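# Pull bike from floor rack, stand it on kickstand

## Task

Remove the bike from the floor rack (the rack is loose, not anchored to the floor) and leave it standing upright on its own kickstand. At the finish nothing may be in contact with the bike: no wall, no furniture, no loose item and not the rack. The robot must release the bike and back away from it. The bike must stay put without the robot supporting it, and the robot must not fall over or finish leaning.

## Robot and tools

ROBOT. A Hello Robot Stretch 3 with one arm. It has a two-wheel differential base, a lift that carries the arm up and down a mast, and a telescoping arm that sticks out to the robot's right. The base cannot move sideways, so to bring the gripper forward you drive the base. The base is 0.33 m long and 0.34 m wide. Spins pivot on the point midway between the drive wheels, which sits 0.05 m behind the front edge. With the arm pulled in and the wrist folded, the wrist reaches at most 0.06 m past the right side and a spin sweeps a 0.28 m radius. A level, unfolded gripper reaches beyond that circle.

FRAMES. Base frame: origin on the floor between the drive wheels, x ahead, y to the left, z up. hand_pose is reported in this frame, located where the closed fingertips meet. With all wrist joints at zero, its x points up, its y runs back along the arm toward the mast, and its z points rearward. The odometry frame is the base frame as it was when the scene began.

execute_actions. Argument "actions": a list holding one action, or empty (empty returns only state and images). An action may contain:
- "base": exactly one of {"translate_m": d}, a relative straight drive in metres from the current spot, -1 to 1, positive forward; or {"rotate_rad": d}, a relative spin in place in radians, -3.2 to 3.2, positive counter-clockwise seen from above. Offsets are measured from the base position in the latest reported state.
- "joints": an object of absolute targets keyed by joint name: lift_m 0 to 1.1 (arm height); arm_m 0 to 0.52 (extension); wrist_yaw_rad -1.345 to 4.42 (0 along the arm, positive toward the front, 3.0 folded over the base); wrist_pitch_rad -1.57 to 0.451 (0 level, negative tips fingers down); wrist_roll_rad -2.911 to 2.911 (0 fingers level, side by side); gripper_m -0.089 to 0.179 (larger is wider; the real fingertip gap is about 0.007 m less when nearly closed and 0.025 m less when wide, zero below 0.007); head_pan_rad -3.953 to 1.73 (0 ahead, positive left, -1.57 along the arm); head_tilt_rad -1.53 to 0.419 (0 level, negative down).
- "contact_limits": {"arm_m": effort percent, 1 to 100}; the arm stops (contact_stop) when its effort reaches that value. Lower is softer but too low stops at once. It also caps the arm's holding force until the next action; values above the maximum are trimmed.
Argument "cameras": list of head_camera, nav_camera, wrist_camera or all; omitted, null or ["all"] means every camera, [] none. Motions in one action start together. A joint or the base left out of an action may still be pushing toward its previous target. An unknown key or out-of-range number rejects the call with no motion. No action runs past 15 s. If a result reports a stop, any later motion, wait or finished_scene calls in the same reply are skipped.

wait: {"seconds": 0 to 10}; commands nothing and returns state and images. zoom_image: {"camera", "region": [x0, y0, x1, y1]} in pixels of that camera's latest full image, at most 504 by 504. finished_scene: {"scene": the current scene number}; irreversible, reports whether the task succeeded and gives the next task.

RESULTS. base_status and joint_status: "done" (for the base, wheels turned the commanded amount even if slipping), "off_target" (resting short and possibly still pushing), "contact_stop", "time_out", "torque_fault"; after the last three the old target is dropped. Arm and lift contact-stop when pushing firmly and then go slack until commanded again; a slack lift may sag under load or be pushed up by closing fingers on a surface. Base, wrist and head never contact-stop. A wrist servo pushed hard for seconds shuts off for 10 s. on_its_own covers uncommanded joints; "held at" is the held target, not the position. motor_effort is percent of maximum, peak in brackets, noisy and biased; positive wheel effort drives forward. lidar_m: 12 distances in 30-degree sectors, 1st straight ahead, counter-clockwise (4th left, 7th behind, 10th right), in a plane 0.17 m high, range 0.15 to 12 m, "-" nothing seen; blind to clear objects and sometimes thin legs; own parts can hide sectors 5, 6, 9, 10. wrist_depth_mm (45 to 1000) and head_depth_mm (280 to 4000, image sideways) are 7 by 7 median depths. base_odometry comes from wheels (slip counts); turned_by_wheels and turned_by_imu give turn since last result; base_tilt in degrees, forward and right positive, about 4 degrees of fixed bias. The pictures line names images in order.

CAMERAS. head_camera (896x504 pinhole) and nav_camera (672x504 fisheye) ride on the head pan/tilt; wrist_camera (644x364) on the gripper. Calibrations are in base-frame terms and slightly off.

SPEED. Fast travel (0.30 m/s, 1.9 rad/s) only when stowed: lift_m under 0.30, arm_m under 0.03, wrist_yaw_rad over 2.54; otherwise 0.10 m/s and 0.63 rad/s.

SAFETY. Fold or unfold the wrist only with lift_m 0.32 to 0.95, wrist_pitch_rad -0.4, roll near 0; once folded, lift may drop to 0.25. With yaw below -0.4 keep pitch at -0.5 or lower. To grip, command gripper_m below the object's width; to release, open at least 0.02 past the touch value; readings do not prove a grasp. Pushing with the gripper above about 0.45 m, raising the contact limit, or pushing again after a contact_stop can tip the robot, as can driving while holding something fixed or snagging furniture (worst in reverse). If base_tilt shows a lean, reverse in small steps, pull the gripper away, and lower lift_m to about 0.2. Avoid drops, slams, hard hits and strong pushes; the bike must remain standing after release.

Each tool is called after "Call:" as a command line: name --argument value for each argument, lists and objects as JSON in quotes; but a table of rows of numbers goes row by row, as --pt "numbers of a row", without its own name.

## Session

Call:
execute_actions --actions '[]'

Scene clock: 0.00 s.
base_odometry: x=+0.000 y=+0.000 heading=+0.000 (m, m, rad; odometry frame)
turned_by_wheels: +0.000 (rad since the last result)
turned_by_imu: +0.000 (rad since the last result)
base_tilt: forward=+1.2 right=+1.1 (deg)
lidar_m: 0.84 0.86 1.13 1.52 1.56 2.07 0.98 1.14 2.35 2.22 1.28 0.89
head_depth_mm: 844 841 834 829 824 819 813 / 837 833 823 821 814 808 804 / 827 820 814 811 804 798 795 / 819 812 808 804 796 792 782 / 808 802 800 792 787 785 778 / 801 794 789 785 779 773 769 / 790 785 782 775 769 765 760
base_status: not commanded
joint_positions: lift_m=+0.428 arm_m=-0.002 wrist_yaw_rad=+3.011 wrist_pitch_rad=-0.393 wrist_roll_rad=+0.001 gripper_m=+0.037 head_pan_rad=-0.002 head_tilt_rad=+0.004
joint_status: not commanded
motor_effort: left_wheel=+0 right_wheel=-1 lift_m=+22 arm_m=-1 wrist_yaw_rad=+0 wrist_pitch_rad=+4 wrist_roll_rad=+0 gripper_m=+0 head_pan_rad=+1 head_tilt_rad=+2 (%)
hand_pose: x=+0.0085 y=+0.0826 z=+0.4464 quat_wxyz=(+0.183, +0.701, +0.092, +0.683) (m; base frame)
wrist_depth_mm: - - - - - - 890 / - - - - - - 887 / - - - - - - 897 / - - - - - - 900 / 879 849 908 873 912 875 862 / 715 728 - 727 - 741 749 / 606 620 - 630 597 629 627
pictures: head_camera (sideways: a quarter turn clockwise sets it upright), nav_camera (sideways: a quarter turn counterclockwise sets it upright), wrist_camera
camera_calibration (this result's frames):
head_camera: T_world_to_cam=[[0.0223118, 0.0483081, -0.998583, 1.32688], [0.0334591, 0.998236, 0.0490389, -0.0646544], [0.999191, -0.0345059, 0.0206561, -0.0785545], [0, 0, 0, 1]] pos_world=[0.0510492, -0.00226916, 1.32979]
nav_camera: T_world_to_cam=[[0.000552558, -0.0327342, 0.999464, -1.25956], [0.0467133, -0.998372, -0.0327243, 0.0881562], [0.998908, 0.0467063, 0.000977465, -0.0555565], [0, 0, 0, 1]] pos_world=[0.0520738, 0.0493769, 1.26182]
wrist_camera: T_world_to_cam=[[0.993843, -0.110476, -0.00844307, 0.0110425], [-0.0621104, -0.492396, -0.868152, 0.468234], [0.091753, 0.863332, -0.496226, 0.307365], [0, 0, 0, 1]] pos_world=[-0.0100939, -0.0335812, 0.559114]
Images, in order (width x height): head_camera 896x504, nav_camera 672x504, wrist_camera 644x364.

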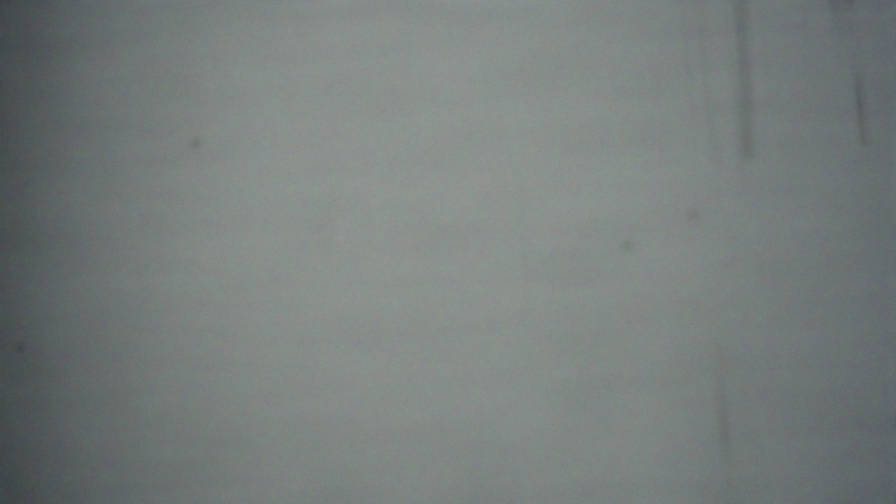

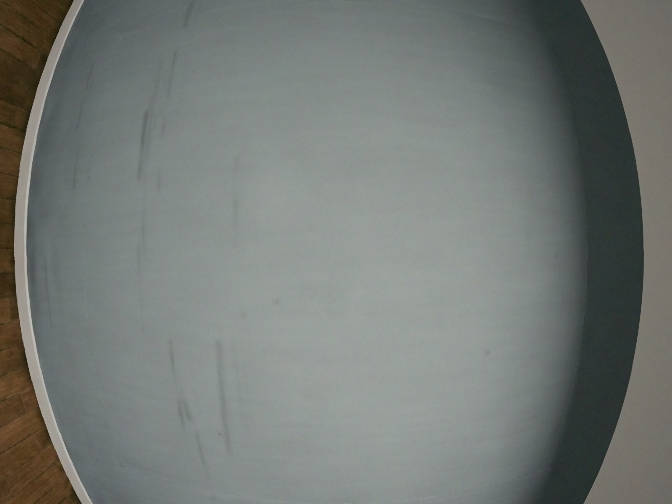

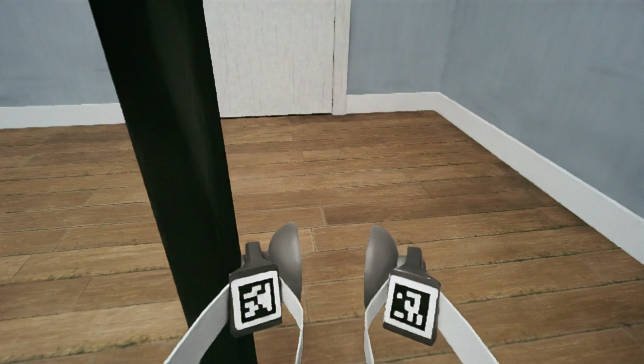

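Call:
execute_actions --actions '[{"joints":{"head_pan_rad":-2.9,"head_tilt_rad":-0.6,"lift_m":0.28}}]' --cameras '["head_camera","nav_camera"]'

Scene clock: 4.60 s.
base_odometry: x=+0.000 y=+0.000 heading=+0.000 (m, m, rad; odometry frame)
turned_by_wheels: +0.000 (rad since the last result)
turned_by_imu: -0.001 (rad since the last result)
base_tilt: forward=+1.2 right=+1.2 (deg)
lidar_m: 0.84 0.86 1.13 1.52 1.56 2.07 0.98 1.14 2.35 2.22 1.28 0.89
head_depth_mm: 3196 3498 3448 2355 1780 1454 1210 / 3212 3532 3491 2370 1791 1444 1211 / 3277 3614 3546 2377 1812 1445 1214 / 3336 3681 3555 2373 1465 1455 1214 / 3384 3732 3519 1742 1762 1457 1222 / 3405 3798 3564 2061 1829 1466 1219 / 3454 3867 3584 2442 1828 1462 1224
base_status: not commanded
joint_positions: lift_m=+0.280 arm_m=-0.002 wrist_yaw_rad=+3.011 wrist_pitch_rad=-0.394 wrist_roll_rad=+0.001 gripper_m=+0.037 head_pan_rad=-2.893 head_tilt_rad=-0.592
joint_status: all done
motor_effort: left_wheel=+1(0) right_wheel=+0(1) lift_m=+19(19) arm_m=-1(1) wrist_yaw_rad=-1(1) wrist_pitch_rad=+4(4) wrist_roll_rad=-1(0) gripper_m=+1(0) head_pan_rad=-3(46) head_tilt_rad=-4(37) (%)
hand_pose: x=+0.0084 y=+0.0825 z=+0.2984 quat_wxyz=(+0.184, +0.701, +0.093, +0.683) (m; base frame)
wrist_depth_mm: - - - - - - 870 / - - - - - - 882 / - - - - - - 889 / 805 801 805 812 835 810 816 / 635 634 672 653 671 657 647 / 522 530 - 536 - 539 539 / 464 - - - 442 456 458
pictures: head_camera (sideways: a quarter turn clockwise sets it upright), nav_camera (sideways: a quarter turn counterclockwise sets it upright)
camera_calibration (this result's frames):
head_camera: T_world_to_cam=[[0.53753, 0.0866904, -0.838776, 1.11495], [0.193822, -0.980771, 0.0228448, -0.0315021], [-0.820667, -0.174853, -0.543997, 0.667453], [0, 0, 0, 1]] pos_world=[-0.0454574, -0.0108458, 1.29901]
nav_camera: T_world_to_cam=[[-0.552477, -0.106601, 0.826683, -1.03051], [-0.266994, 0.962164, -0.0543625, 0.118205], [-0.789609, -0.250754, -0.560035, 0.685507], [0, 0, 0, 1]] pos_world=[0.00350887, -0.0516933, 1.24224]
Images, in order (width x height): head_camera 896x504, nav_camera 672x504.

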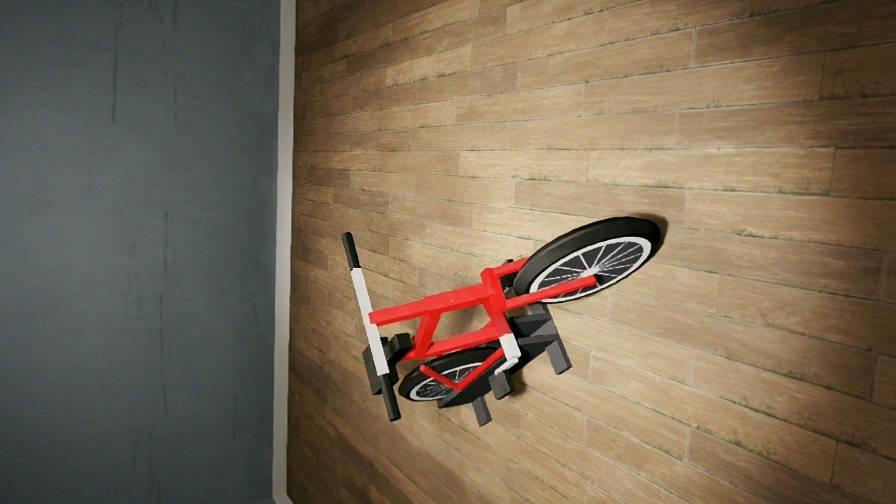

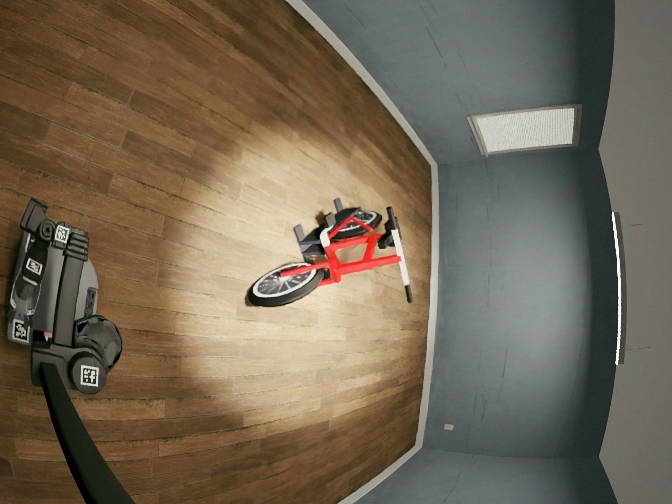

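Call:
execute_actions --actions '[{"base":{"rotate_rad":2.2}}]' --cameras '[]'

Call:
execute_actions --actions '[{"base":{"translate_m":1.0}}]' --cameras '[]'

Call:
execute_actions --actions '[{"base":{"translate_m":0.25}}]' --cameras '[]'

Call:
execute_actions --actions '[{"base":{"rotate_rad":-1.415},"joints":{"head_pan_rad":-1.57,"head_tilt_rad":-0.9}}]' --cameras '[]'

Call:
execute_actions --actions '[{"base":{"translate_m":-1.0}}]' --cameras '[]'

Call:
execute_actions --actions '[{"base":{"translate_m":-0.4}}]' --cameras '["head_camera"]'

Scene clock: 18.37 s.
base_odometry: x=+0.000 y=+0.000 heading=+2.200 (m, m, rad; odometry frame)
turned_by_wheels: +2.200 (rad since the last result)
turned_by_imu: +2.198 (rad since the last result)
base_tilt: forward=+1.2 right=+1.1 (deg)
lidar_m: 1.59 2.30 0.98 1.62 2.28 2.22 1.15 0.87 0.85 0.89 1.26 1.52
head_depth_mm: 1465 1685 1985 2242 1787 1436 1204 / 1271 1438 1659 1946 1799 1436 1210 / 1117 1254 1408 1613 1746 1451 1206 / 1004 1111 1233 1391 1576 1461 1211 / 910 993 1094 1218 1359 1429 1220 / 831 898 976 1076 1189 1327 1222 / 762 822 890 969 1063 1175 1206
base_status: done
joint_positions: lift_m=+0.280 arm_m=-0.002 wrist_yaw_rad=+3.011 wrist_pitch_rad=-0.394 wrist_roll_rad=+0.001 gripper_m=+0.037 head_pan_rad=-2.893 head_tilt_rad=-0.593
joint_status: not commanded
motor_effort: left_wheel=-1(6) right_wheel=+1(8) lift_m=+19(19) arm_m=-1(1) wrist_yaw_rad=+0(0) wrist_pitch_rad=+4(4) wrist_roll_rad=+0(0) gripper_m=+0(0) head_pan_rad=-3(4) head_tilt_rad=-3(4) (%)
hand_pose: x=+0.0084 y=+0.0825 z=+0.2984 quat_wxyz=(+0.184, +0.701, +0.093, +0.683) (m; base frame)
wrist_depth_mm: - - - - - - - / - - - - - - - / - - - - - - - / 810 797 813 814 819 817 819 / 631 636 663 648 677 652 662 / 524 523 - 537 - 534 543 / 470 - - - 442 457 459
pictures: none
No camera images: the call's "cameras" was empty. Leave "cameras" out to get every camera's image.

Scene clock: 23.40 s.
base_odometry: x=-0.588 y=+0.809 heading=+2.200 (m, m, rad; odometry frame)
turned_by_wheels: +0.000 (rad since the last result)
turned_by_imu: +0.001 (rad since the last result)
base_tilt: forward=+1.1 right=+1.1 (deg)
lidar_m: 0.74 1.05 3.37 3.52 3.14 3.05 1.88 1.42 1.39 0.92 0.69 0.67
head_depth_mm: 2415 2795 3080 2338 1791 1440 1198 / 2103 2381 2730 2369 1794 1445 1207 / 1863 2069 2346 2402 1799 1452 1213 / 1671 1840 2050 2205 1806 1462 1214 / 1514 1653 1807 2003 1823 1458 1220 / 1376 1488 1629 1793 1820 1457 1216 / 1271 1360 1472 1609 1709 1467 1219
base_status: done
joint_positions: lift_m=+0.280 arm_m=-0.002 wrist_yaw_rad=+3.011 wrist_pitch_rad=-0.394 wrist_roll_rad=+0.001 gripper_m=+0.037 head_pan_rad=-2.893 head_tilt_rad=-0.593
joint_status: not commanded
motor_effort: left_wheel=-1(6) right_wheel=+1(6) lift_m=+19(19) arm_m=-1(1) wrist_yaw_rad=-1(1) wrist_pitch_rad=+4(4) wrist_roll_rad=+0(0) gripper_m=-1(1) head_pan_rad=-2(4) head_tilt_rad=-4(3) (%)
hand_pose: x=+0.0084 y=+0.0825 z=+0.2984 quat_wxyz=(+0.184, +0.701, +0.093, +0.683) (m; base frame)
wrist_depth_mm: - - - - - - - / - - - - - - - / - - - - - - - / 790 811 801 816 808 836 829 / 640 646 668 645 678 648 657 / 520 536 - 536 - 541 542 / 463 - - - 440 463 458
pictures: none
No camera images: the call's "cameras" was empty. Leave "cameras" out to get every camera's image.

Scene clock: 26.07 s.
base_odometry: x=-0.735 y=+1.011 heading=+2.200 (m, m, rad; odometry frame)
turned_by_wheels: +0.000 (rad since the last result)
turned_by_imu: +0.000 (rad since the last result)
base_tilt: forward=+1.2 right=+1.1 (deg)
lidar_m: 0.52 0.74 2.37 3.41 1.17 3.26 2.06 1.56 1.53 0.64 0.48 0.49
head_depth_mm: 2656 3047 3264 2355 1794 1444 1202 / 2314 2614 2916 2350 1806 1449 1210 / 2055 2273 2591 2381 1800 1452 1209 / 1838 2015 2236 2330 1809 1457 1214 / 1662 1819 1993 2157 1812 1463 1215 / 1521 1641 1789 1970 1825 1457 1218 / 1396 1502 1630 1772 1824 1471 1227
base_status: done
joint_positions: lift_m=+0.280 arm_m=-0.002 wrist_yaw_rad=+3.011 wrist_pitch_rad=-0.394 wrist_roll_rad=+0.001 gripper_m=+0.037 head_pan_rad=-2.893 head_tilt_rad=-0.594
joint_status: not commanded
motor_effort: left_wheel=-1(5) right_wheel=+1(6) lift_m=+19(19) arm_m=-1(1) wrist_yaw_rad=+0(0) wrist_pitch_rad=+4(4) wrist_roll_rad=-1(0) gripper_m=+0(0) head_pan_rad=-3(3) head_tilt_rad=-3(3) (%)
hand_pose: x=+0.0084 y=+0.0825 z=+0.2984 quat_wxyz=(+0.184, +0.701, +0.093, +0.683) (m; base frame)
wrist_depth_mm: - - - - - - - / - - - - - - - / - - - - - - - / 791 803 818 823 818 826 836 / 637 631 670 636 676 646 652 / 527 532 - 529 - 539 544 / 464 - - - 445 460 459
pictures: none
No camera images: the call's "cameras" was empty. Leave "cameras" out to get every camera's image.

Scene clock: 28.33 s.
base_odometry: x=-0.735 y=+1.011 heading=+0.785 (m, m, rad; odometry frame)
turned_by_wheels: -1.415 (rad since the last result)
turned_by_imu: -1.415 (rad since the last result)
base_tilt: forward=+1.2 right=+1.2 (deg)
lidar_m: 0.57 0.48 0.49 0.55 0.89 3.24 3.64 1.18 3.26 1.83 1.53 1.05
head_depth_mm: 2943 2601 2046 1680 1424 1243 1096 / 2961 2598 2050 1676 1424 1237 1114 / 2479 2602 2036 1678 1431 1236 1135 / 2170 2425 2037 1686 1428 1241 1136 / 1903 2174 2043 1678 1425 1247 1102 / 1703 1910 2013 1675 1430 1242 1100 / 1538 1714 1897 1683 1439 1239 1098
base_status: done
joint_positions: lift_m=+0.280 arm_m=-0.002 wrist_yaw_rad=+3.011 wrist_pitch_rad=-0.394 wrist_roll_rad=+0.001 gripper_m=+0.037 head_pan_rad=-1.577 head_tilt_rad=-0.889
joint_status: all done
motor_effort: left_wheel=+2(8) right_wheel=-2(8) lift_m=+19(19) arm_m=-1(1) wrist_yaw_rad=+0(0) wrist_pitch_rad=+4(4) wrist_roll_rad=-1(0) gripper_m=+0(0) head_pan_rad=+5(50) head_tilt_rad=-5(29) (%)
hand_pose: x=+0.0084 y=+0.0825 z=+0.2984 quat_wxyz=(+0.184, +0.701, +0.093, +0.683) (m; base frame)
wrist_depth_mm: - - 698 592 502 433 382 / - - 775 649 539 456 400 / - - 821 690 573 481 422 / 790 791 817 733 622 511 449 / 630 633 667 649 624 541 473 / 529 535 - 534 - 529 479 / 464 - - - 444 455 461
pictures: none
No camera images: the call's "cameras" was empty. Leave "cameras" out to get every camera's image.

Scene clock: 33.27 s.
base_odometry: x=-1.443 y=+0.304 heading=+0.785 (m, m, rad; odometry frame)
turned_by_wheels: +0.000 (rad since the last result)
turned_by_imu: -0.003 (rad since the last result)
base_tilt: forward=+1.2 right=+1.2 (deg)
lidar_m: 1.39 1.16 1.15 1.30 2.11 2.49 2.79 0.93 0.64 0.63 2.28 2.27
head_depth_mm: 2351 2503 1975 1563 1343 1239 1093 / 2480 2589 2044 1682 1343 1245 1112 / 2687 2615 2045 1688 1191 1239 1133 / 2907 2594 2042 1690 1317 1243 1135 / 2874 2619 2055 1679 1428 1247 1100 / 2565 2600 2041 1681 1423 1246 1101 / 2326 2459 2057 1685 1425 1244 1100
base_status: done
joint_positions: lift_m=+0.280 arm_m=-0.002 wrist_yaw_rad=+3.011 wrist_pitch_rad=-0.394 wrist_roll_rad=+0.001 gripper_m=+0.037 head_pan_rad=-1.577 head_tilt_rad=-0.889
joint_status: not commanded
motor_effort: left_wheel=+2(6) right_wheel=-2(8) lift_m=+19(19) arm_m=-1(1) wrist_yaw_rad=+1(0) wrist_pitch_rad=+4(4) wrist_roll_rad=+0(1) gripper_m=+0(0) head_pan_rad=+5(4) head_tilt_rad=-6(6) (%)
hand_pose: x=+0.0084 y=+0.0825 z=+0.2984 quat_wxyz=(+0.184, +0.701, +0.093, +0.683) (m; base frame)
wrist_depth_mm: - - - - - 977 876 / - - - - - - 927 / - - - - - - 949 / 811 820 817 801 823 821 827 / 631 638 677 649 670 647 655 / 532 527 - 538 - 541 539 / 465 - - - 440 463 460
pictures: none
No camera images: the call's "cameras" was empty. Leave "cameras" out to get every camera's image.

Scene clock: 36.27 s.
base_odometry: x=-1.726 y=+0.021 heading=+0.785 (m, m, rad; odometry frame)
turned_by_wheels: +0.000 (rad since the last result)
turned_by_imu: -0.001 (rad since the last result)
base_tilt: forward=+1.2 right=+1.1 (deg)
lidar_m: 1.70 1.42 1.42 1.59 2.20 2.19 2.46 0.84 0.67 0.62 0.64 2.57
head_depth_mm: 2093 2314 2039 1633 1180 1244 1094 / 2254 2465 2035 979 1209 1244 1117 / 2413 2581 2044 1677 1244 1235 1132 / 2580 2599 2046 1630 1373 1213 1135 / 2829 2597 2041 1604 1197 1245 1095 / 2874 2619 2054 1688 1192 1243 1097 / 2630 2601 2049 1682 1344 1238 1100
base_status: done
joint_positions: lift_m=+0.280 arm_m=-0.002 wrist_yaw_rad=+3.011 wrist_pitch_rad=-0.394 wrist_roll_rad=+0.001 gripper_m=+0.037 head_pan_rad=-1.577 head_tilt_rad=-0.889
joint_status: not commanded
motor_effort: left_wheel=+2(4) right_wheel=-2(8) lift_m=+19(19) arm_m=-2(2) wrist_yaw_rad=+0(0) wrist_pitch_rad=+4(4) wrist_roll_rad=-1(0) gripper_m=+0(0) head_pan_rad=+4(4) head_tilt_rad=-5(6) (%)
hand_pose: x=+0.0084 y=+0.0825 z=+0.2984 quat_wxyz=(+0.184, +0.701, +0.093, +0.683) (m; base frame)
wrist_depth_mm: - - - - - - - / - - - - - - - / - - - - - - - / 809 799 809 803 815 833 809 / 634 641 665 648 682 652 650 / 528 529 - 533 - 538 540 / 461 - - - 445 459 461
pictures: head_camera (sideways: a quarter turn clockwise sets it upright)
camera_calibration (this result's frames):
head_camera: T_world_to_cam=[[0.0527788, 0.763575, -0.643558, 0.863467], [0.997944, -0.0637911, 0.00615486, -0.0146732], [-0.0363536, -0.64256, -0.765372, 0.950621], [0, 0, 0, 1]] pos_world=[0.00362873, -0.0494269, 1.28336]
Images, in order (width x height): head_camera 896x504.

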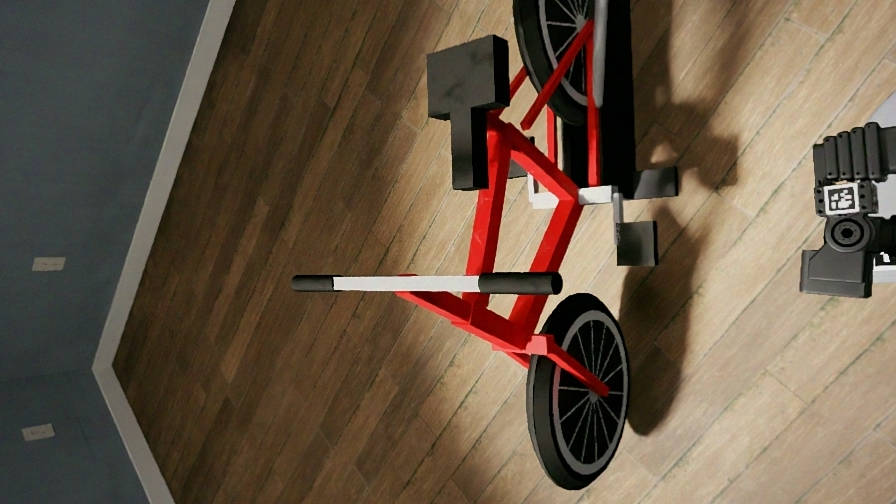

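Call:
execute_actions --actions '[{"base":{"translate_m":-0.3},"joints":{"lift_m":0.4}}]' --cameras '[]'

Call:
execute_actions --actions '[{"joints":{"wrist_yaw_rad":0}}]' --cameras '["head_camera","wrist_camera"]'

Scene clock: 48.80 s.
base_odometry: x=-1.938 y=-0.191 heading=+0.785 (m, m, rad; odometry frame)
turned_by_wheels: +0.000 (rad since the last result)
turned_by_imu: -0.002 (rad since the last result)
base_tilt: forward=+1.1 right=+1.1 (deg)
lidar_m: 1.95 1.63 1.62 1.82 1.97 1.97 2.21 2.15 0.62 0.60 0.72 0.89
head_depth_mm: 1910 2172 2033 1673 1428 1241 1097 / 2049 2334 2047 1679 1232 1238 1110 / 2214 2441 2046 1681 1152 1239 - / 2391 2546 2041 1645 1190 1245 - / 2589 2624 2028 1685 1218 1245 1102 / 2847 2596 2049 1688 1400 1219 1100 / 2856 2621 2053 1680 1191 1245 1097
base_status: done
joint_positions: lift_m=+0.400 arm_m=-0.002 wrist_yaw_rad=+3.011 wrist_pitch_rad=-0.394 wrist_roll_rad=+0.001 gripper_m=+0.037 head_pan_rad=-1.576 head_tilt_rad=-0.889
joint_status: all done
motor_effort: left_wheel=+2(8) right_wheel=-2(8) lift_m=+26(27) arm_m=-2(2) wrist_yaw_rad=+0(0) wrist_pitch_rad=+4(4) wrist_roll_rad=+0(1) gripper_m=+0(0) head_pan_rad=+4(4) head_tilt_rad=-5(6) (%)
hand_pose: x=+0.0084 y=+0.0824 z=+0.4179 quat_wxyz=(+0.184, +0.701, +0.093, +0.683) (m; base frame)
wrist_depth_mm: - - - - - - - / - - - - - - - / - - - - - - - / - - - - - - - / 810 825 851 837 870 829 849 / 678 677 - 694 - 697 699 / 579 585 - 595 569 601 594
pictures: none
No camera images: the call's "cameras" was empty. Leave "cameras" out to get every camera's image.

Scene clock: 51.33 s.
base_odometry: x=-1.938 y=-0.191 heading=+0.785 (m, m, rad; odometry frame)
turned_by_wheels: +0.000 (rad since the last result)
turned_by_imu: +0.000 (rad since the last result)
base_tilt: forward=+1.2 right=+1.1 (deg)
lidar_m: 1.95 1.63 1.62 1.82 1.98 1.97 2.21 2.15 0.62 0.60 0.72 0.88
head_depth_mm: 1905 2167 2038 1672 1425 1243 1092 / 2038 2326 2038 1683 1231 1243 1111 / 2196 2443 2042 1680 1150 1243 - / 2369 2555 2044 1642 1191 1263 1117 / 2580 2592 2037 1690 1211 1243 1097 / 2815 2628 2055 1682 1399 1215 1099 / 2852 2645 2047 1688 1188 1247 1101
base_status: not commanded
joint_positions: lift_m=+0.400 arm_m=-0.002 wrist_yaw_rad=+0.004 wrist_pitch_rad=-0.394 wrist_roll_rad=+0.001 gripper_m=+0.037 head_pan_rad=-1.576 head_tilt_rad=-0.889
joint_status: all done
motor_effort: left_wheel=+2(2) right_wheel=-2(2) lift_m=+27(26) arm_m=-1(1) wrist_yaw_rad=-5(4) wrist_pitch_rad=+4(4) wrist_roll_rad=+0(1) gripper_m=+0(0) head_pan_rad=+3(4) head_tilt_rad=-6(6) (%)
hand_pose: x=-0.0207 y=-0.3704 z=+0.4179 quat_wxyz=(+0.694, +0.140, -0.693, -0.137) (m; base frame)
wrist_depth_mm: - 341 367 - - - - / - - 361 - - - - / 424 - - - - - - / 461 468 945 464 399 390 - / 499 791 529 456 422 430 816 / 530 559 491 477 - 462 680 / 555 575 553 537 534 500 570
pictures: head_camera (sideways: a quarter turn clockwise sets it upright), wrist_camera
camera_calibration (this result's frames):
head_camera: T_world_to_cam=[[0.0526367, 0.763585, -0.643558, 0.863468], [0.997956, -0.0636054, 0.00615486, -0.0146732], [-0.036234, -0.642567, -0.765372, 0.95062], [0, 0, 0, 1]] pos_world=[0.00363792, -0.0494273, 1.28336]
wrist_camera: T_world_to_cam=[[-0.999677, -0.0239422, -0.00846673, -0.019447], [-0.00456105, 0.49725, -0.867596, 0.586121], [0.0249823, -0.867277, -0.497198, 0.0450453], [0, 0, 0, 1]] pos_world=[-0.0178927, -0.252847, 0.530747]
Images, in order (width x height): head_camera 896x504, wrist_camera 644x364.

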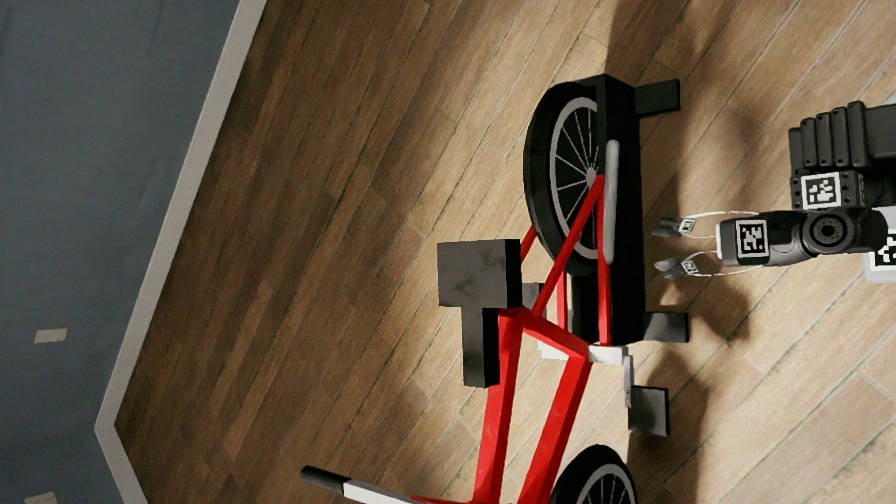

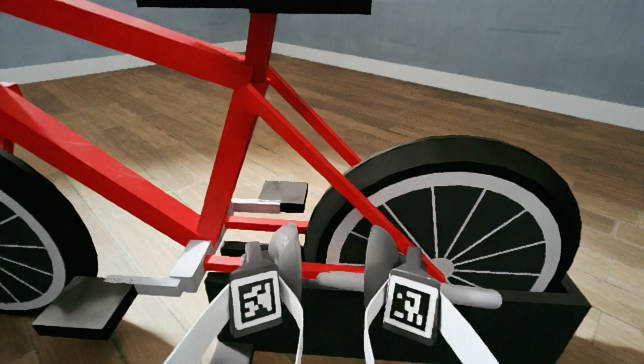

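Call:
execute_actions --actions '[{"base":{"translate_m":-0.17},"joints":{"wrist_pitch_rad":-1.0,"gripper_m":0.0,"arm_m":0.2}}]' --cameras '["head_camera","wrist_camera"]'

Scene clock: 70.70 s.
base_odometry: x=-2.058 y=-0.311 heading=+0.785 (m, m, rad; odometry frame)
turned_by_wheels: +0.000 (rad since the last result)
turned_by_imu: -0.001 (rad since the last result)
base_tilt: forward=+1.2 right=+1.2 (deg)
lidar_m: 2.08 1.74 1.73 1.94 1.85 1.84 2.06 2.03 0.61 0.59 0.62 0.88
head_depth_mm: 1808 2044 2039 1672 1429 1240 1097 / 1942 2207 2039 1663 1428 1241 1117 / 2081 2343 2053 1676 1368 1199 1114 / 2233 2502 2045 1682 1120 1216 1119 / 2458 2601 2041 1676 1157 1244 1099 / 2679 2622 2044 956 1241 1248 1100 / 2883 2613 2047 1682 1164 1223 1101
base_status: done
joint_positions: lift_m=+0.400 arm_m=+0.200 wrist_yaw_rad=+0.002 wrist_pitch_rad=-1.004 wrist_roll_rad=+0.001 gripper_m=+0.000 head_pan_rad=-1.576 head_tilt_rad=-0.889
joint_status: all done
motor_effort: left_wheel=+2(2) right_wheel=-2(6) lift_m=+26(26) arm_m=+4(2) wrist_yaw_rad=-2(4) wrist_pitch_rad=+1(4) wrist_roll_rad=-1(0) gripper_m=-2(81) head_pan_rad=+4(3) head_tilt_rad=-6(5) (%)
hand_pose: x=-0.0214 y=-0.4619 z=+0.3094 quat_wxyz=(+0.620, +0.341, -0.619, -0.340) (m; base frame)
wrist_depth_mm: 358 210 200 195 191 202 646 / 360 226 241 236 229 234 597 / 390 315 279 294 287 313 559 / 428 392 309 299 344 375 518 / 486 480 481 483 460 484 483 / 463 457 459 - 447 455 457 / 430 432 432 424 422 432 430
pictures: head_camera (sideways: a quarter turn clockwise sets it upright), wrist_camera
camera_calibration (this result's frames):
head_camera: T_world_to_cam=[[0.0526368, 0.763585, -0.643558, 0.863468], [0.997956, -0.0636055, 0.00615487, -0.0146732], [-0.0362341, -0.642567, -0.765372, 0.95062], [0, 0, 0, 1]] pos_world=[0.00363792, -0.0494273, 1.28336]
wrist_camera: T_world_to_cam=[[-0.999743, -0.0132708, -0.0183833, -0.0152585], [-0.00417176, 0.904632, -0.426173, 0.589087], [0.0222858, -0.425987, -0.904455, 0.241492], [0, 0, 0, 1]] pos_world=[-0.0181789, -0.430236, 0.469191]
Images, in order (width x height): head_camera 896x504, wrist_camera 644x364.

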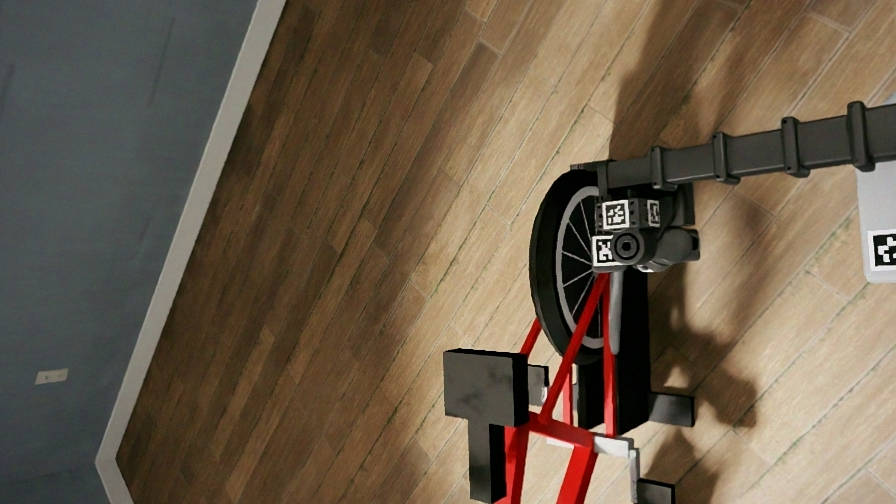

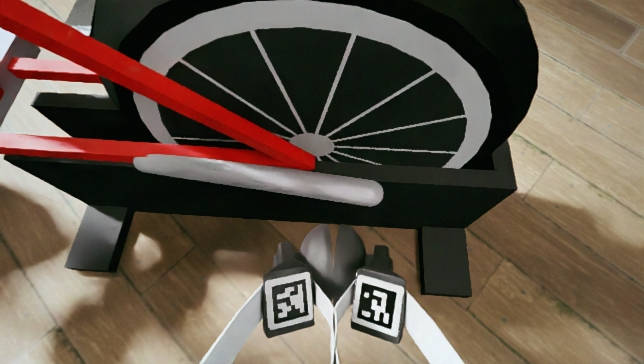

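Call:
execute_actions --actions '[{"base":{"translate_m":-0.08},"joints":{"wrist_pitch_rad":-1.3,"arm_m":0.36}}]' --cameras '["wrist_camera"]'

Scene clock: 79.63 s.
base_odometry: x=-2.115 y=-0.368 heading=+0.785 (m, m, rad; odometry frame)
turned_by_wheels: +0.000 (rad since the last result)
turned_by_imu: -0.001 (rad since the last result)
base_tilt: forward=+1.1 right=+1.2 (deg)
lidar_m: 2.14 1.79 1.79 2.00 1.79 1.78 2.00 1.98 1.98 0.59 0.62 0.88
head_depth_mm: 1757 1982 2027 1679 1424 1241 1095 / 1880 2166 2028 1676 1423 1243 1120 / 2022 2334 2058 1673 1362 1229 1116 / 2198 2459 2042 1699 1198 1238 1119 / 2383 2585 2038 1681 1156 1247 1097 / 2619 2591 2056 1687 1157 1243 1094 / 2872 2600 2056 1681 1151 1246 1094
base_status: done
joint_positions: lift_m=+0.400 arm_m=+0.360 wrist_yaw_rad=+0.002 wrist_pitch_rad=-1.298 wrist_roll_rad=+0.001 gripper_m=+0.000 head_pan_rad=-1.576 head_tilt_rad=-0.889
joint_status: all done
motor_effort: left_wheel=+2(3) right_wheel=-2(5) lift_m=+26(27) arm_m=+4(2) wrist_yaw_rad=-2(2) wrist_pitch_rad=-1(0) wrist_roll_rad=+0(1) gripper_m=-2(2) head_pan_rad=+4(4) head_tilt_rad=-6(5) (%)
hand_pose: x=-0.0215 y=-0.5504 z=+0.2852 quat_wxyz=(+0.563, +0.428, -0.563, -0.428) (m; base frame)
wrist_depth_mm: - 81 91 482 483 476 476 / 86 87 92 100 468 470 470 / 110 96 102 111 130 461 457 / 206 222 216 183 175 448 454 / 432 248 248 449 427 442 442 / 445 444 442 - 441 438 430 / 438 442 430 425 431 426 426
pictures: wrist_camera
camera_calibration (this result's frames):
wrist_camera: T_world_to_cam=[[-0.999759, -0.0070017, -0.0208279, -0.0129022], [-0.00390032, 0.989369, -0.145377, 0.625382], [0.0216243, -0.14526, -0.989157, 0.360597], [0, 0, 0, 1]] pos_world=[-0.0182576, -0.566443, 0.447334]
Images, in order (width x height): wrist_camera 644x364.

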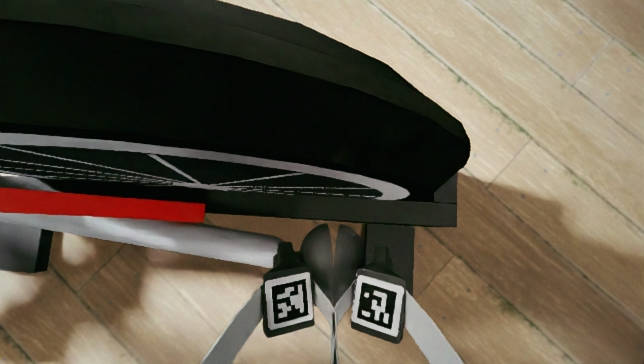

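Lower to z≈0.17, push gently to the wall.

Call:
execute_actions --actions '[{"joints":{"lift_m":0.285}}]' --cameras '[]'

Call:
execute_actions --actions '[{"joints":{"arm_m":0.40},"contact_limits":{"arm_m":10}}]' --cameras '["wrist_camera"]'

Scene clock: 91.67 s.
base_odometry: x=-2.115 y=-0.368 heading=+0.785 (m, m, rad; odometry frame)
turned_by_wheels: +0.000 (rad since the last result)
turned_by_imu: -0.001 (rad since the last result)
base_tilt: forward=+1.2 right=+1.2 (deg)
lidar_m: 2.14 1.80 1.79 2.00 1.79 1.78 2.00 1.98 1.98 0.59 0.62 0.87
head_depth_mm: 1771 2000 2036 1683 1418 1233 1093 / 1877 2136 2033 1675 1428 1244 1115 / 2041 2327 2035 1676 1425 1240 1105 / 2188 2446 2050 1674 1252 1243 1118 / 2394 2573 2046 1681 1158 1247 1101 / 2603 2586 2062 1669 1156 1242 1100 / 2884 2583 2051 1686 1153 1244 1099
base_status: not commanded
joint_positions: lift_m=+0.285 arm_m=+0.360 wrist_yaw_rad=+0.002 wrist_pitch_rad=-1.299 wrist_roll_rad=+0.001 gripper_m=+0.000 head_pan_rad=-1.576 head_tilt_rad=-0.889
joint_status: all done
motor_effort: left_wheel=+2(2) right_wheel=-2(2) lift_m=+19(24) arm_m=+3(4) wrist_yaw_rad=-1(2) wrist_pitch_rad=-1(1) wrist_roll_rad=+0(1) gripper_m=-3(2) head_pan_rad=+3(4) head_tilt_rad=-5(6) (%)
hand_pose: x=-0.0215 y=-0.5503 z=+0.1706 quat_wxyz=(+0.563, +0.428, -0.563, -0.428) (m; base frame)
wrist_depth_mm: - - - - - - - / - 57 54 52 52 51 51 / 114 93 88 82 77 74 336 / 179 179 177 176 169 176 334 / 133 138 336 334 310 329 328 / 330 133 131 - 307 322 323 / 324 326 322 321 320 317 318
pictures: none
No camera images: the call's "cameras" was empty. Leave "cameras" out to get every camera's image.

Scene clock: 92.83 s.
base_odometry: x=-2.115 y=-0.368 heading=+0.785 (m, m, rad; odometry frame)
turned_by_wheels: +0.000 (rad since the last result)
turned_by_imu: +0.000 (rad since the last result)
base_tilt: forward=+1.1 right=+1.1 (deg)
lidar_m: 2.14 1.79 1.78 2.01 1.79 1.78 2.00 1.99 1.98 0.60 0.63 0.88
head_depth_mm: 1763 1988 2033 1683 1422 1235 1097 / 1891 2137 2033 1683 1430 1241 1113 / 2030 2327 2045 1680 1467 1240 1109 / 2197 2418 2042 1680 1262 1241 1114 / 2409 2562 2061 1677 1152 1248 1100 / 2631 2600 2039 1687 1174 1244 1094 / 2896 2620 2051 1682 1161 1242 1100
base_status: not commanded
joint_positions: lift_m=+0.285 arm_m=+0.378 wrist_yaw_rad=+0.002 wrist_pitch_rad=-1.322 wrist_roll_rad=+0.001 gripper_m=+0.000 head_pan_rad=-1.576 head_tilt_rad=-0.889
joint_status: arm_m contact_stop (moved +0.019 of +0.040)
on_its_own: arm_m is slack since a contact_stop, until your next command for it (your +0.400 is given up)
motor_effort: left_wheel=+1(2) right_wheel=-1(2) lift_m=+19(19) arm_m=-1(13) wrist_yaw_rad=-2(2) wrist_pitch_rad=+6(10) wrist_roll_rad=+0(1) gripper_m=-2(2) head_pan_rad=+4(5) head_tilt_rad=-5(5) (%)
contact_limits: arm_m 10 (drawing in: default 29, maximum 47; extending or still: default 38, maximum 62)
hand_pose: x=-0.0216 y=-0.5630 z=+0.1697 quat_wxyz=(+0.558, +0.434, -0.558, -0.434) (m; base frame)
wrist_depth_mm: - - - - - - - / - 50 50 48 48 - - / - 75 71 67 63 60 59 / 177 177 175 154 135 125 333 / 131 176 332 174 174 174 328 / 331 127 127 - 308 325 323 / 327 326 324 319 319 321 318
pictures: wrist_camera
camera_calibration (this result's frames):
wrist_camera: T_world_to_cam=[[-0.999759, -0.00662391, -0.0209226, -0.0151781], [-0.0040196, 0.992504, -0.122147, 0.618849], [0.0215748, -0.122033, -0.992291, 0.258065], [0, 0, 0, 1]] pos_world=[-0.0182546, -0.582818, 0.331349]
Images, in order (width x height): wrist_camera 644x364.

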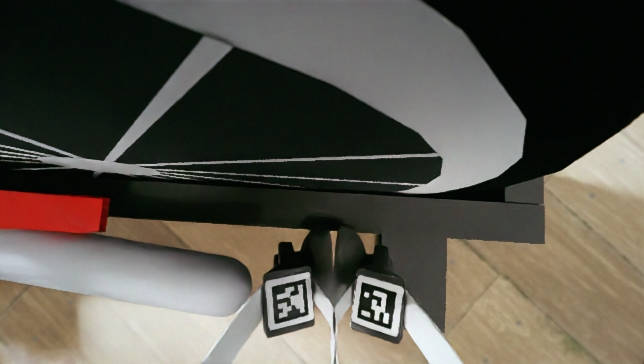

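Call:
execute_actions --actions '[{"joints":{"lift_m":0.315}}]' --cameras '[]'

Call:
execute_actions --actions '[{"joints":{"arm_m":0.40},"contact_limits":{"arm_m":10}}]' --cameras '["wrist_camera"]'

Call:
execute_actions --actions '[{"base":{"translate_m":0.08}}]' --cameras '["wrist_camera"]'

Scene clock: 99.23 s.
base_odometry: x=-2.115 y=-0.368 heading=+0.785 (m, m, rad; odometry frame)
turned_by_wheels: +0.000 (rad since the last result)
turned_by_imu: -0.001 (rad since the last result)
base_tilt: forward=+1.1 right=+1.1 (deg)
lidar_m: 2.15 1.79 1.78 2.00 1.79 1.78 2.01 1.98 1.98 0.60 0.63 0.88
head_depth_mm: 1750 1986 2032 1669 1429 1239 1095 / 1874 2169 2038 1679 1427 1243 1100 / 2018 2324 2043 1682 1427 1238 1115 / 2190 2445 2041 1678 1234 1240 1117 / 2408 2597 2031 1680 1151 1241 1096 / 2578 2601 2054 1687 1173 1244 1100 / 2896 2635 2043 1677 1163 1243 1092
base_status: not commanded
joint_positions: lift_m=+0.315 arm_m=+0.378 wrist_yaw_rad=+0.002 wrist_pitch_rad=-1.307 wrist_roll_rad=+0.001 gripper_m=+0.000 head_pan_rad=-1.576 head_tilt_rad=-0.889
joint_status: all done
on_its_own: arm_m is slack since a contact_stop, until your next command for it (your +0.400 is given up)
motor_effort: left_wheel=+1(2) right_wheel=-2(2) lift_m=+26(28) arm_m=-1(1) wrist_yaw_rad=-2(2) wrist_pitch_rad=+2(6) wrist_roll_rad=-1(0) gripper_m=-3(3) head_pan_rad=+4(4) head_tilt_rad=-6(6) (%)
hand_pose: x=-0.0215 y=-0.5668 z=+0.1998 quat_wxyz=(+0.562, +0.430, -0.561, -0.430) (m; base frame)
wrist_depth_mm: - - - - - - 52 / - 49 - - - 49 68 / - 68 63 60 58 62 370 / 202 166 145 126 114 137 363 / 151 162 364 204 203 356 356 / 358 158 157 - 337 351 349 / 357 354 349 351 347 347 347
pictures: none
No camera images: the call's "cameras" was empty. Leave "cameras" out to get every camera's image.

Scene clock: 100.30 s.
base_odometry: x=-2.115 y=-0.368 heading=+0.785 (m, m, rad; odometry frame)
turned_by_wheels: +0.000 (rad since the last result)
turned_by_imu: +0.000 (rad since the last result)
base_tilt: forward=+1.1 right=+1.2 (deg)
lidar_m: 2.14 1.79 1.78 2.00 1.79 1.78 2.00 1.99 1.98 0.60 0.63 0.88
head_depth_mm: 1765 1985 2032 1692 1424 1243 1096 / 1879 2140 2021 1684 1433 1242 1105 / 2028 2321 2036 1680 1433 1245 1115 / 2197 2442 2052 1683 1199 1248 1117 / 2377 2580 2046 1688 1150 1246 1101 / 2603 2595 2043 1695 1177 1245 1095 / 2876 2625 2053 1688 1164 1247 1100
base_status: not commanded
joint_positions: lift_m=+0.315 arm_m=+0.400 wrist_yaw_rad=+0.002 wrist_pitch_rad=-1.325 wrist_roll_rad=+0.001 gripper_m=+0.000 head_pan_rad=-1.576 head_tilt_rad=-0.889
joint_status: all done
motor_effort: left_wheel=+1(2) right_wheel=-2(2) lift_m=+25(26) arm_m=+6(6) wrist_yaw_rad=-2(3) wrist_pitch_rad=+7(7) wrist_roll_rad=-1(0) gripper_m=-2(3) head_pan_rad=+4(3) head_tilt_rad=-5(6) (%)
contact_limits: arm_m 10 (drawing in: default 29, maximum 47; extending or still: default 38, maximum 62)
hand_pose: x=-0.0216 y=-0.5834 z=+0.1991 quat_wxyz=(+0.558, +0.435, -0.557, -0.435) (m; base frame)
wrist_depth_mm: - - - - - - - / - - - - - - - / - - - - - - 52 / - - - - - - 76 / 147 170 203 - 201 199 356 / 156 157 359 - 337 351 350 / 358 354 349 350 351 348 346
pictures: wrist_camera
camera_calibration (this result's frames):
wrist_camera: T_world_to_cam=[[-0.999759, -0.00654235, -0.0209401, -0.0146471], [-0.00400842, 0.992906, -0.118838, 0.642324], [0.021569, -0.118726, -0.992693, 0.286846], [0, 0, 0, 1]] pos_world=[-0.0182559, -0.603807, 0.360776]
Images, in order (width x height): wrist_camera 644x364.

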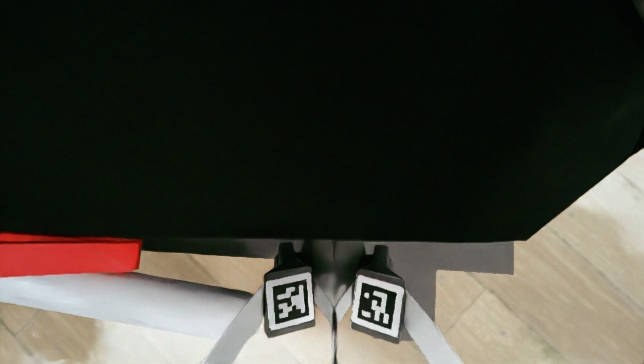

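Scene clock: 102.30 s.
base_odometry: x=-2.058 y=-0.311 heading=+0.785 (m, m, rad; odometry frame)
turned_by_wheels: -0.001 (rad since the last result)
turned_by_imu: -0.027 (rad since the last result)
base_tilt: forward=+1.2 right=+1.1 (deg)
lidar_m: 2.12 1.74 1.74 1.92 1.85 1.84 2.04 2.04 2.03 0.60 0.63 0.86
head_depth_mm: 1786 2027 2023 1675 1425 1238 1098 / 1911 2180 2017 1683 1428 1244 1111 / 2047 2309 2043 1685 1423 1242 1113 / 2201 2454 2036 1688 1214 1243 1116 / 2408 2593 2036 1677 1150 1242 1101 / 2573 2611 2052 1609 1244 1249 1101 / 2851 2619 2048 1696 1157 1244 1098
base_status: done
joint_positions: lift_m=+0.315 arm_m=+0.399 wrist_yaw_rad=-0.011 wrist_pitch_rad=-1.303 wrist_roll_rad=+0.008 gripper_m=+0.000 head_pan_rad=-1.576 head_tilt_rad=-0.890
joint_status: not commanded
motor_effort: left_wheel=-6(13) right_wheel=+14(26) lift_m=+16(25) arm_m=+6(7) wrist_yaw_rad=+11(14) wrist_pitch_rad=+1(10) wrist_roll_rad=-3(15) gripper_m=-5(5) head_pan_rad=+3(5) head_tilt_rad=-5(6) (%)
hand_pose: x=-0.0221 y=-0.5890 z=+0.2006 quat_wxyz=(+0.558, +0.424, -0.566, -0.434) (m; base frame)
wrist_depth_mm: - - - - - - - / - - - - - - - / - - - - - - - / - - - - - - - / 207 185 205 204 203 203 201 / 127 149 165 - 335 335 350 / 356 352 349 349 351 347 347
pictures: wrist_camera
camera_calibration (this result's frames):
wrist_camera: T_world_to_cam=[[-0.999661, 0.012819, -0.0226771, -0.0034723], [0.0158837, 0.98994, -0.140592, 0.651059], [0.0206467, -0.140904, -0.989808, 0.273954], [0, 0, 0, 1]] pos_world=[-0.0194686, -0.605863, 0.362617]
Images, in order (width x height): wrist_camera 644x364.

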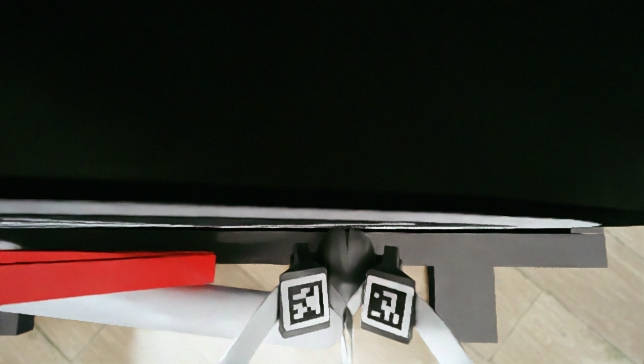

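Call:
execute_actions --actions '[{"joints":{"arm_m":0.34}}]' --cameras '["wrist_camera","head_camera"]'

Scene clock: 108.40 s.
base_odometry: x=-2.058 y=-0.311 heading=+0.785 (m, m, rad; odometry frame)
turned_by_wheels: +0.001 (rad since the last result)
turned_by_imu: +0.000 (rad since the last result)
base_tilt: forward=+1.2 right=+1.1 (deg)
lidar_m: 2.12 1.75 1.73 1.93 1.85 1.84 2.03 2.04 2.02 0.60 0.62 0.86
head_depth_mm: 1784 2030 2045 1673 1424 1241 1094 / 1919 2177 2033 1675 1429 1240 1112 / 2033 2323 2034 1667 1460 1252 1116 / 2218 2459 2049 1681 1272 1246 1113 / 2394 2599 2045 1677 1150 1234 1099 / 2594 2569 2037 1643 1224 1242 1097 / 2851 2601 2049 1682 1161 1241 1097
base_status: not commanded
joint_positions: lift_m=+0.315 arm_m=+0.340 wrist_yaw_rad=-0.004 wrist_pitch_rad=-1.298 wrist_roll_rad=+0.004 gripper_m=+0.000 head_pan_rad=-1.576 head_tilt_rad=-0.890
joint_status: all done
motor_effort: left_wheel=+1(6) right_wheel=-2(14) lift_m=+19(20) arm_m=-4(8) wrist_yaw_rad=+3(11) wrist_pitch_rad=-1(13) wrist_roll_rad=-2(3) gripper_m=-3(6) head_pan_rad=+4(3) head_tilt_rad=-5(5) (%)
hand_pose: x=-0.0218 y=-0.5311 z=+0.2007 quat_wxyz=(+0.561, +0.425, -0.565, -0.430) (m; base frame)
wrist_depth_mm: 93 90 89 88 87 87 94 / 125 123 121 119 118 117 377 / 142 169 189 186 182 208 219 / 166 164 211 213 248 236 364 / 366 365 361 362 362 358 357 / 360 358 359 - 352 352 352 / 354 353 354 349 346 349 346
pictures: head_camera (sideways: a quarter turn clockwise sets it upright), wrist_camera
camera_calibration (this result's frames):
head_camera: T_world_to_cam=[[0.0526038, 0.764415, -0.642574, 0.862186], [0.997959, -0.0635642, 0.00608018, -0.014576], [-0.036197, -0.641583, -0.766199, 0.951695], [0, 0, 0, 1]] pos_world=[0.00364049, -0.0494035, 1.2833]
wrist_camera: T_world_to_cam=[[-0.999762, 0.00171969, -0.02174, -0.00996376], [0.00487702, 0.989269, -0.146027, 0.594322], [0.0212556, -0.146099, -0.989042, 0.279291], [0, 0, 0, 1]] pos_world=[-0.0187964, -0.547123, 0.362801]
Images, in order (width x height): head_camera 896x504, wrist_camera 644x364.

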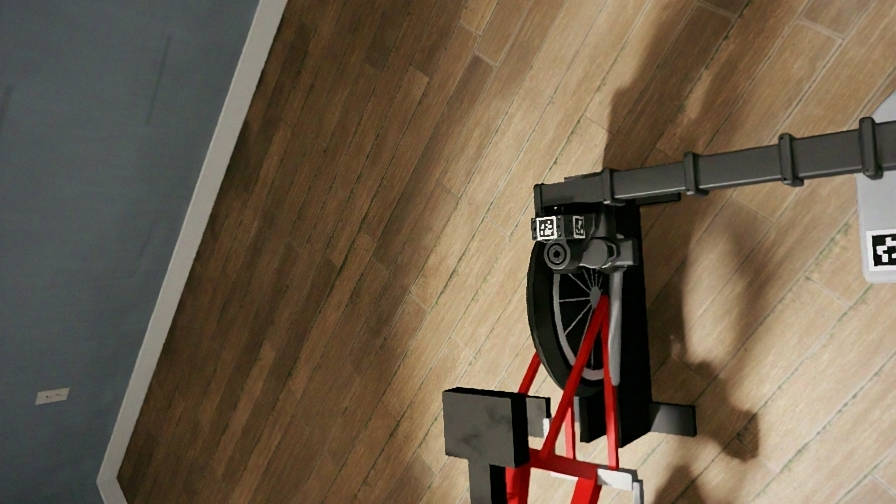

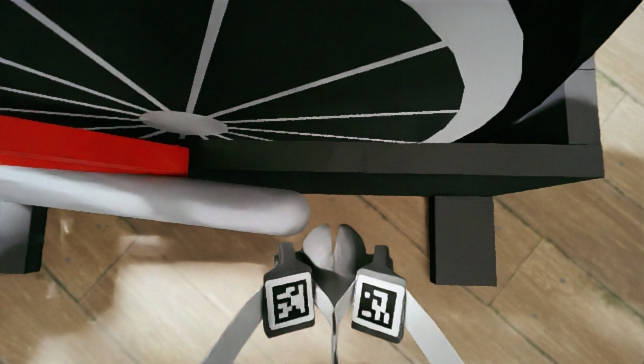

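Call:
execute_actions --actions '[{"base":{"translate_m":0.05},"joints":{"arm_m":0.05,"wrist_pitch_rad":0,"wrist_roll_rad":1.57,"gripper_m":0.07,"lift_m":0.25}}]' --cameras '[]'

Call:
execute_actions --actions '[{"joints":{"lift_m":0.095}}]' --cameras '["wrist_camera"]'

Scene clock: 118.70 s.
base_odometry: x=-2.023 y=-0.276 heading=+0.785 (m, m, rad; odometry frame)
turned_by_wheels: +0.000 (rad since the last result)
turned_by_imu: -0.001 (rad since the last result)
base_tilt: forward=+1.2 right=+1.2 (deg)
lidar_m: 2.09 1.71 1.70 1.89 1.89 1.87 2.08 2.07 2.06 0.68 0.69 0.87
head_depth_mm: 1826 2049 2038 1673 1418 1239 1094 / 1943 2208 2032 1678 1426 1237 1117 / 2084 2359 2027 1676 1346 1263 - / 2226 2493 2049 1685 1252 1270 1098 / 2436 2616 2046 1682 1201 1243 1097 / 2656 2603 2030 981 1281 1247 1103 / 2916 2593 2039 1566 1247 1246 1093
base_status: done
joint_positions: lift_m=+0.306 arm_m=+0.050 wrist_yaw_rad=-0.001 wrist_pitch_rad=-0.024 wrist_roll_rad=+1.570 gripper_m=+0.070 head_pan_rad=-1.576 head_tilt_rad=-0.890
joint_status: lift_m contact_stop (moved -0.009 of -0.065); the others done
on_its_own: lift_m is slack since a contact_stop, until your next command for it (your +0.250 is given up)
motor_effort: left_wheel=+1(7) right_wheel=-1(17) lift_m=+22(24) arm_m=-5(7) wrist_yaw_rad=+2(18) wrist_pitch_rad=+7(54) wrist_roll_rad=-1(9) gripper_m=+1(92) head_pan_rad=+4(4) head_tilt_rad=-5(5) (%)
hand_pose: x=-0.0216 y=-0.4509 z=+0.4139 quat_wxyz=(+0.001, -0.001, -1.000, -0.013) (m; base frame)
wrist_depth_mm: - - - - - 771 367 / - - - - - 396 368 / - - - - 392 391 371 / - - - - 397 394 371 / - - - - 401 384 376 / - - - - 402 380 378 / - - 436 - 413 379 381
pictures: none
No camera images: the call's "cameras" was empty. Leave "cameras" out to get every camera's image.

not run: a stop came earlier in this reply.

Bumped the rack/bike while swinging. Check.

Call:
execute_actions --actions '[{"joints":{"lift_m":0.095,"arm_m":0.0}}]' --cameras '["wrist_camera","head_camera"]'

Scene clock: 124.17 s.
base_odometry: x=-2.023 y=-0.276 heading=+0.785 (m, m, rad; odometry frame)
turned_by_wheels: +0.000 (rad since the last result)
turned_by_imu: -0.001 (rad since the last result)
base_tilt: forward=+1.1 right=+1.1 (deg)
lidar_m: 2.07 1.71 1.70 1.88 1.89 1.87 2.08 2.07 2.05 0.68 0.69 0.87
head_depth_mm: 1820 2070 2039 1661 1429 1239 1092 / 1929 2223 2031 1676 1424 1238 1108 / 2085 2346 2047 1674 1342 1235 1116 / 2230 2508 2042 1680 1275 1240 1136 / 2408 2617 2053 1677 1196 1237 1101 / 2629 2592 2057 986 1282 1240 1099 / 2868 2610 2066 1563 1245 1241 1097
base_status: not commanded
joint_positions: lift_m=+0.095 arm_m=+0.000 wrist_yaw_rad=-0.001 wrist_pitch_rad=-0.024 wrist_roll_rad=+1.570 gripper_m=+0.070 head_pan_rad=-1.576 head_tilt_rad=-0.890
joint_status: all done
motor_effort: left_wheel=+1(1) right_wheel=-1(1) lift_m=+19(19) arm_m=-5(8) wrist_yaw_rad=+3(1) wrist_pitch_rad=+7(7) wrist_roll_rad=-1(0) gripper_m=+0(0) head_pan_rad=+3(5) head_tilt_rad=-5(5) (%)
hand_pose: x=-0.0216 y=-0.4009 z=+0.2035 quat_wxyz=(+0.001, -0.001, -1.000, -0.012) (m; base frame)
wrist_depth_mm: - - - - 412 343 254 / - - - 447 418 379 254 / - - 444 438 420 375 252 / - - 441 441 424 376 251 / - - 445 423 420 370 250 / - - 449 446 422 345 249 / 443 502 - 448 428 336 247
pictures: head_camera (sideways: a quarter turn clockwise sets it upright), wrist_camera
camera_calibration (this result's frames):
head_camera: T_world_to_cam=[[0.0526011, 0.764512, -0.64246, 0.862037], [0.997959, -0.063561, 0.00607149, -0.0145647], [-0.0361936, -0.641468, -0.766295, 0.95182], [0, 0, 0, 1]] pos_world=[0.00364071, -0.0494008, 1.28329]
wrist_camera: T_world_to_cam=[[-0.00174196, 0.00210258, -0.999996, 0.210895], [0.992226, 0.124439, -0.00146678, 0.111133], [0.124435, -0.992225, -0.00230301, -0.236651], [0, 0, 0, 1]] pos_world=[-0.0804537, -0.249083, 0.210512]
Images, in order (width x height): head_camera 896x504, wrist_camera 644x364.

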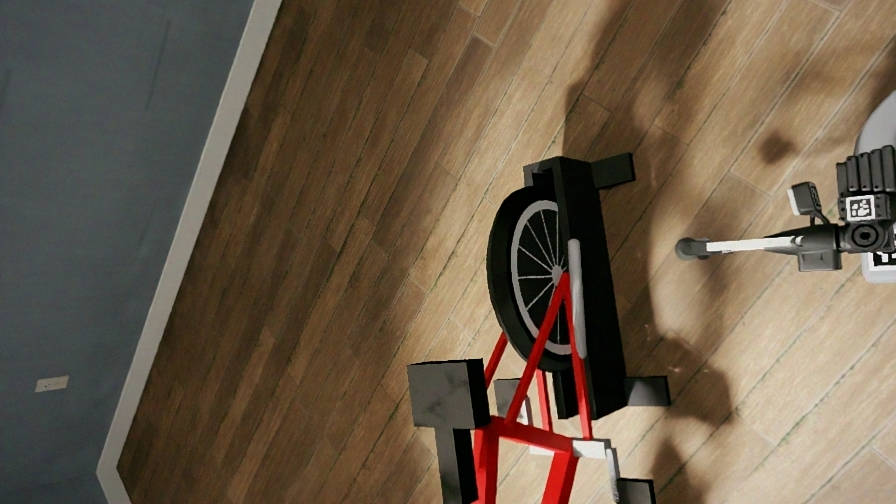

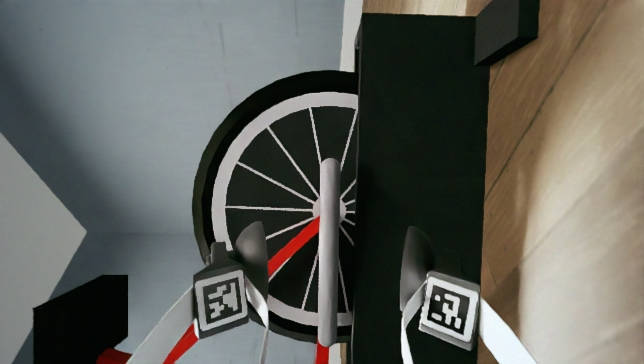

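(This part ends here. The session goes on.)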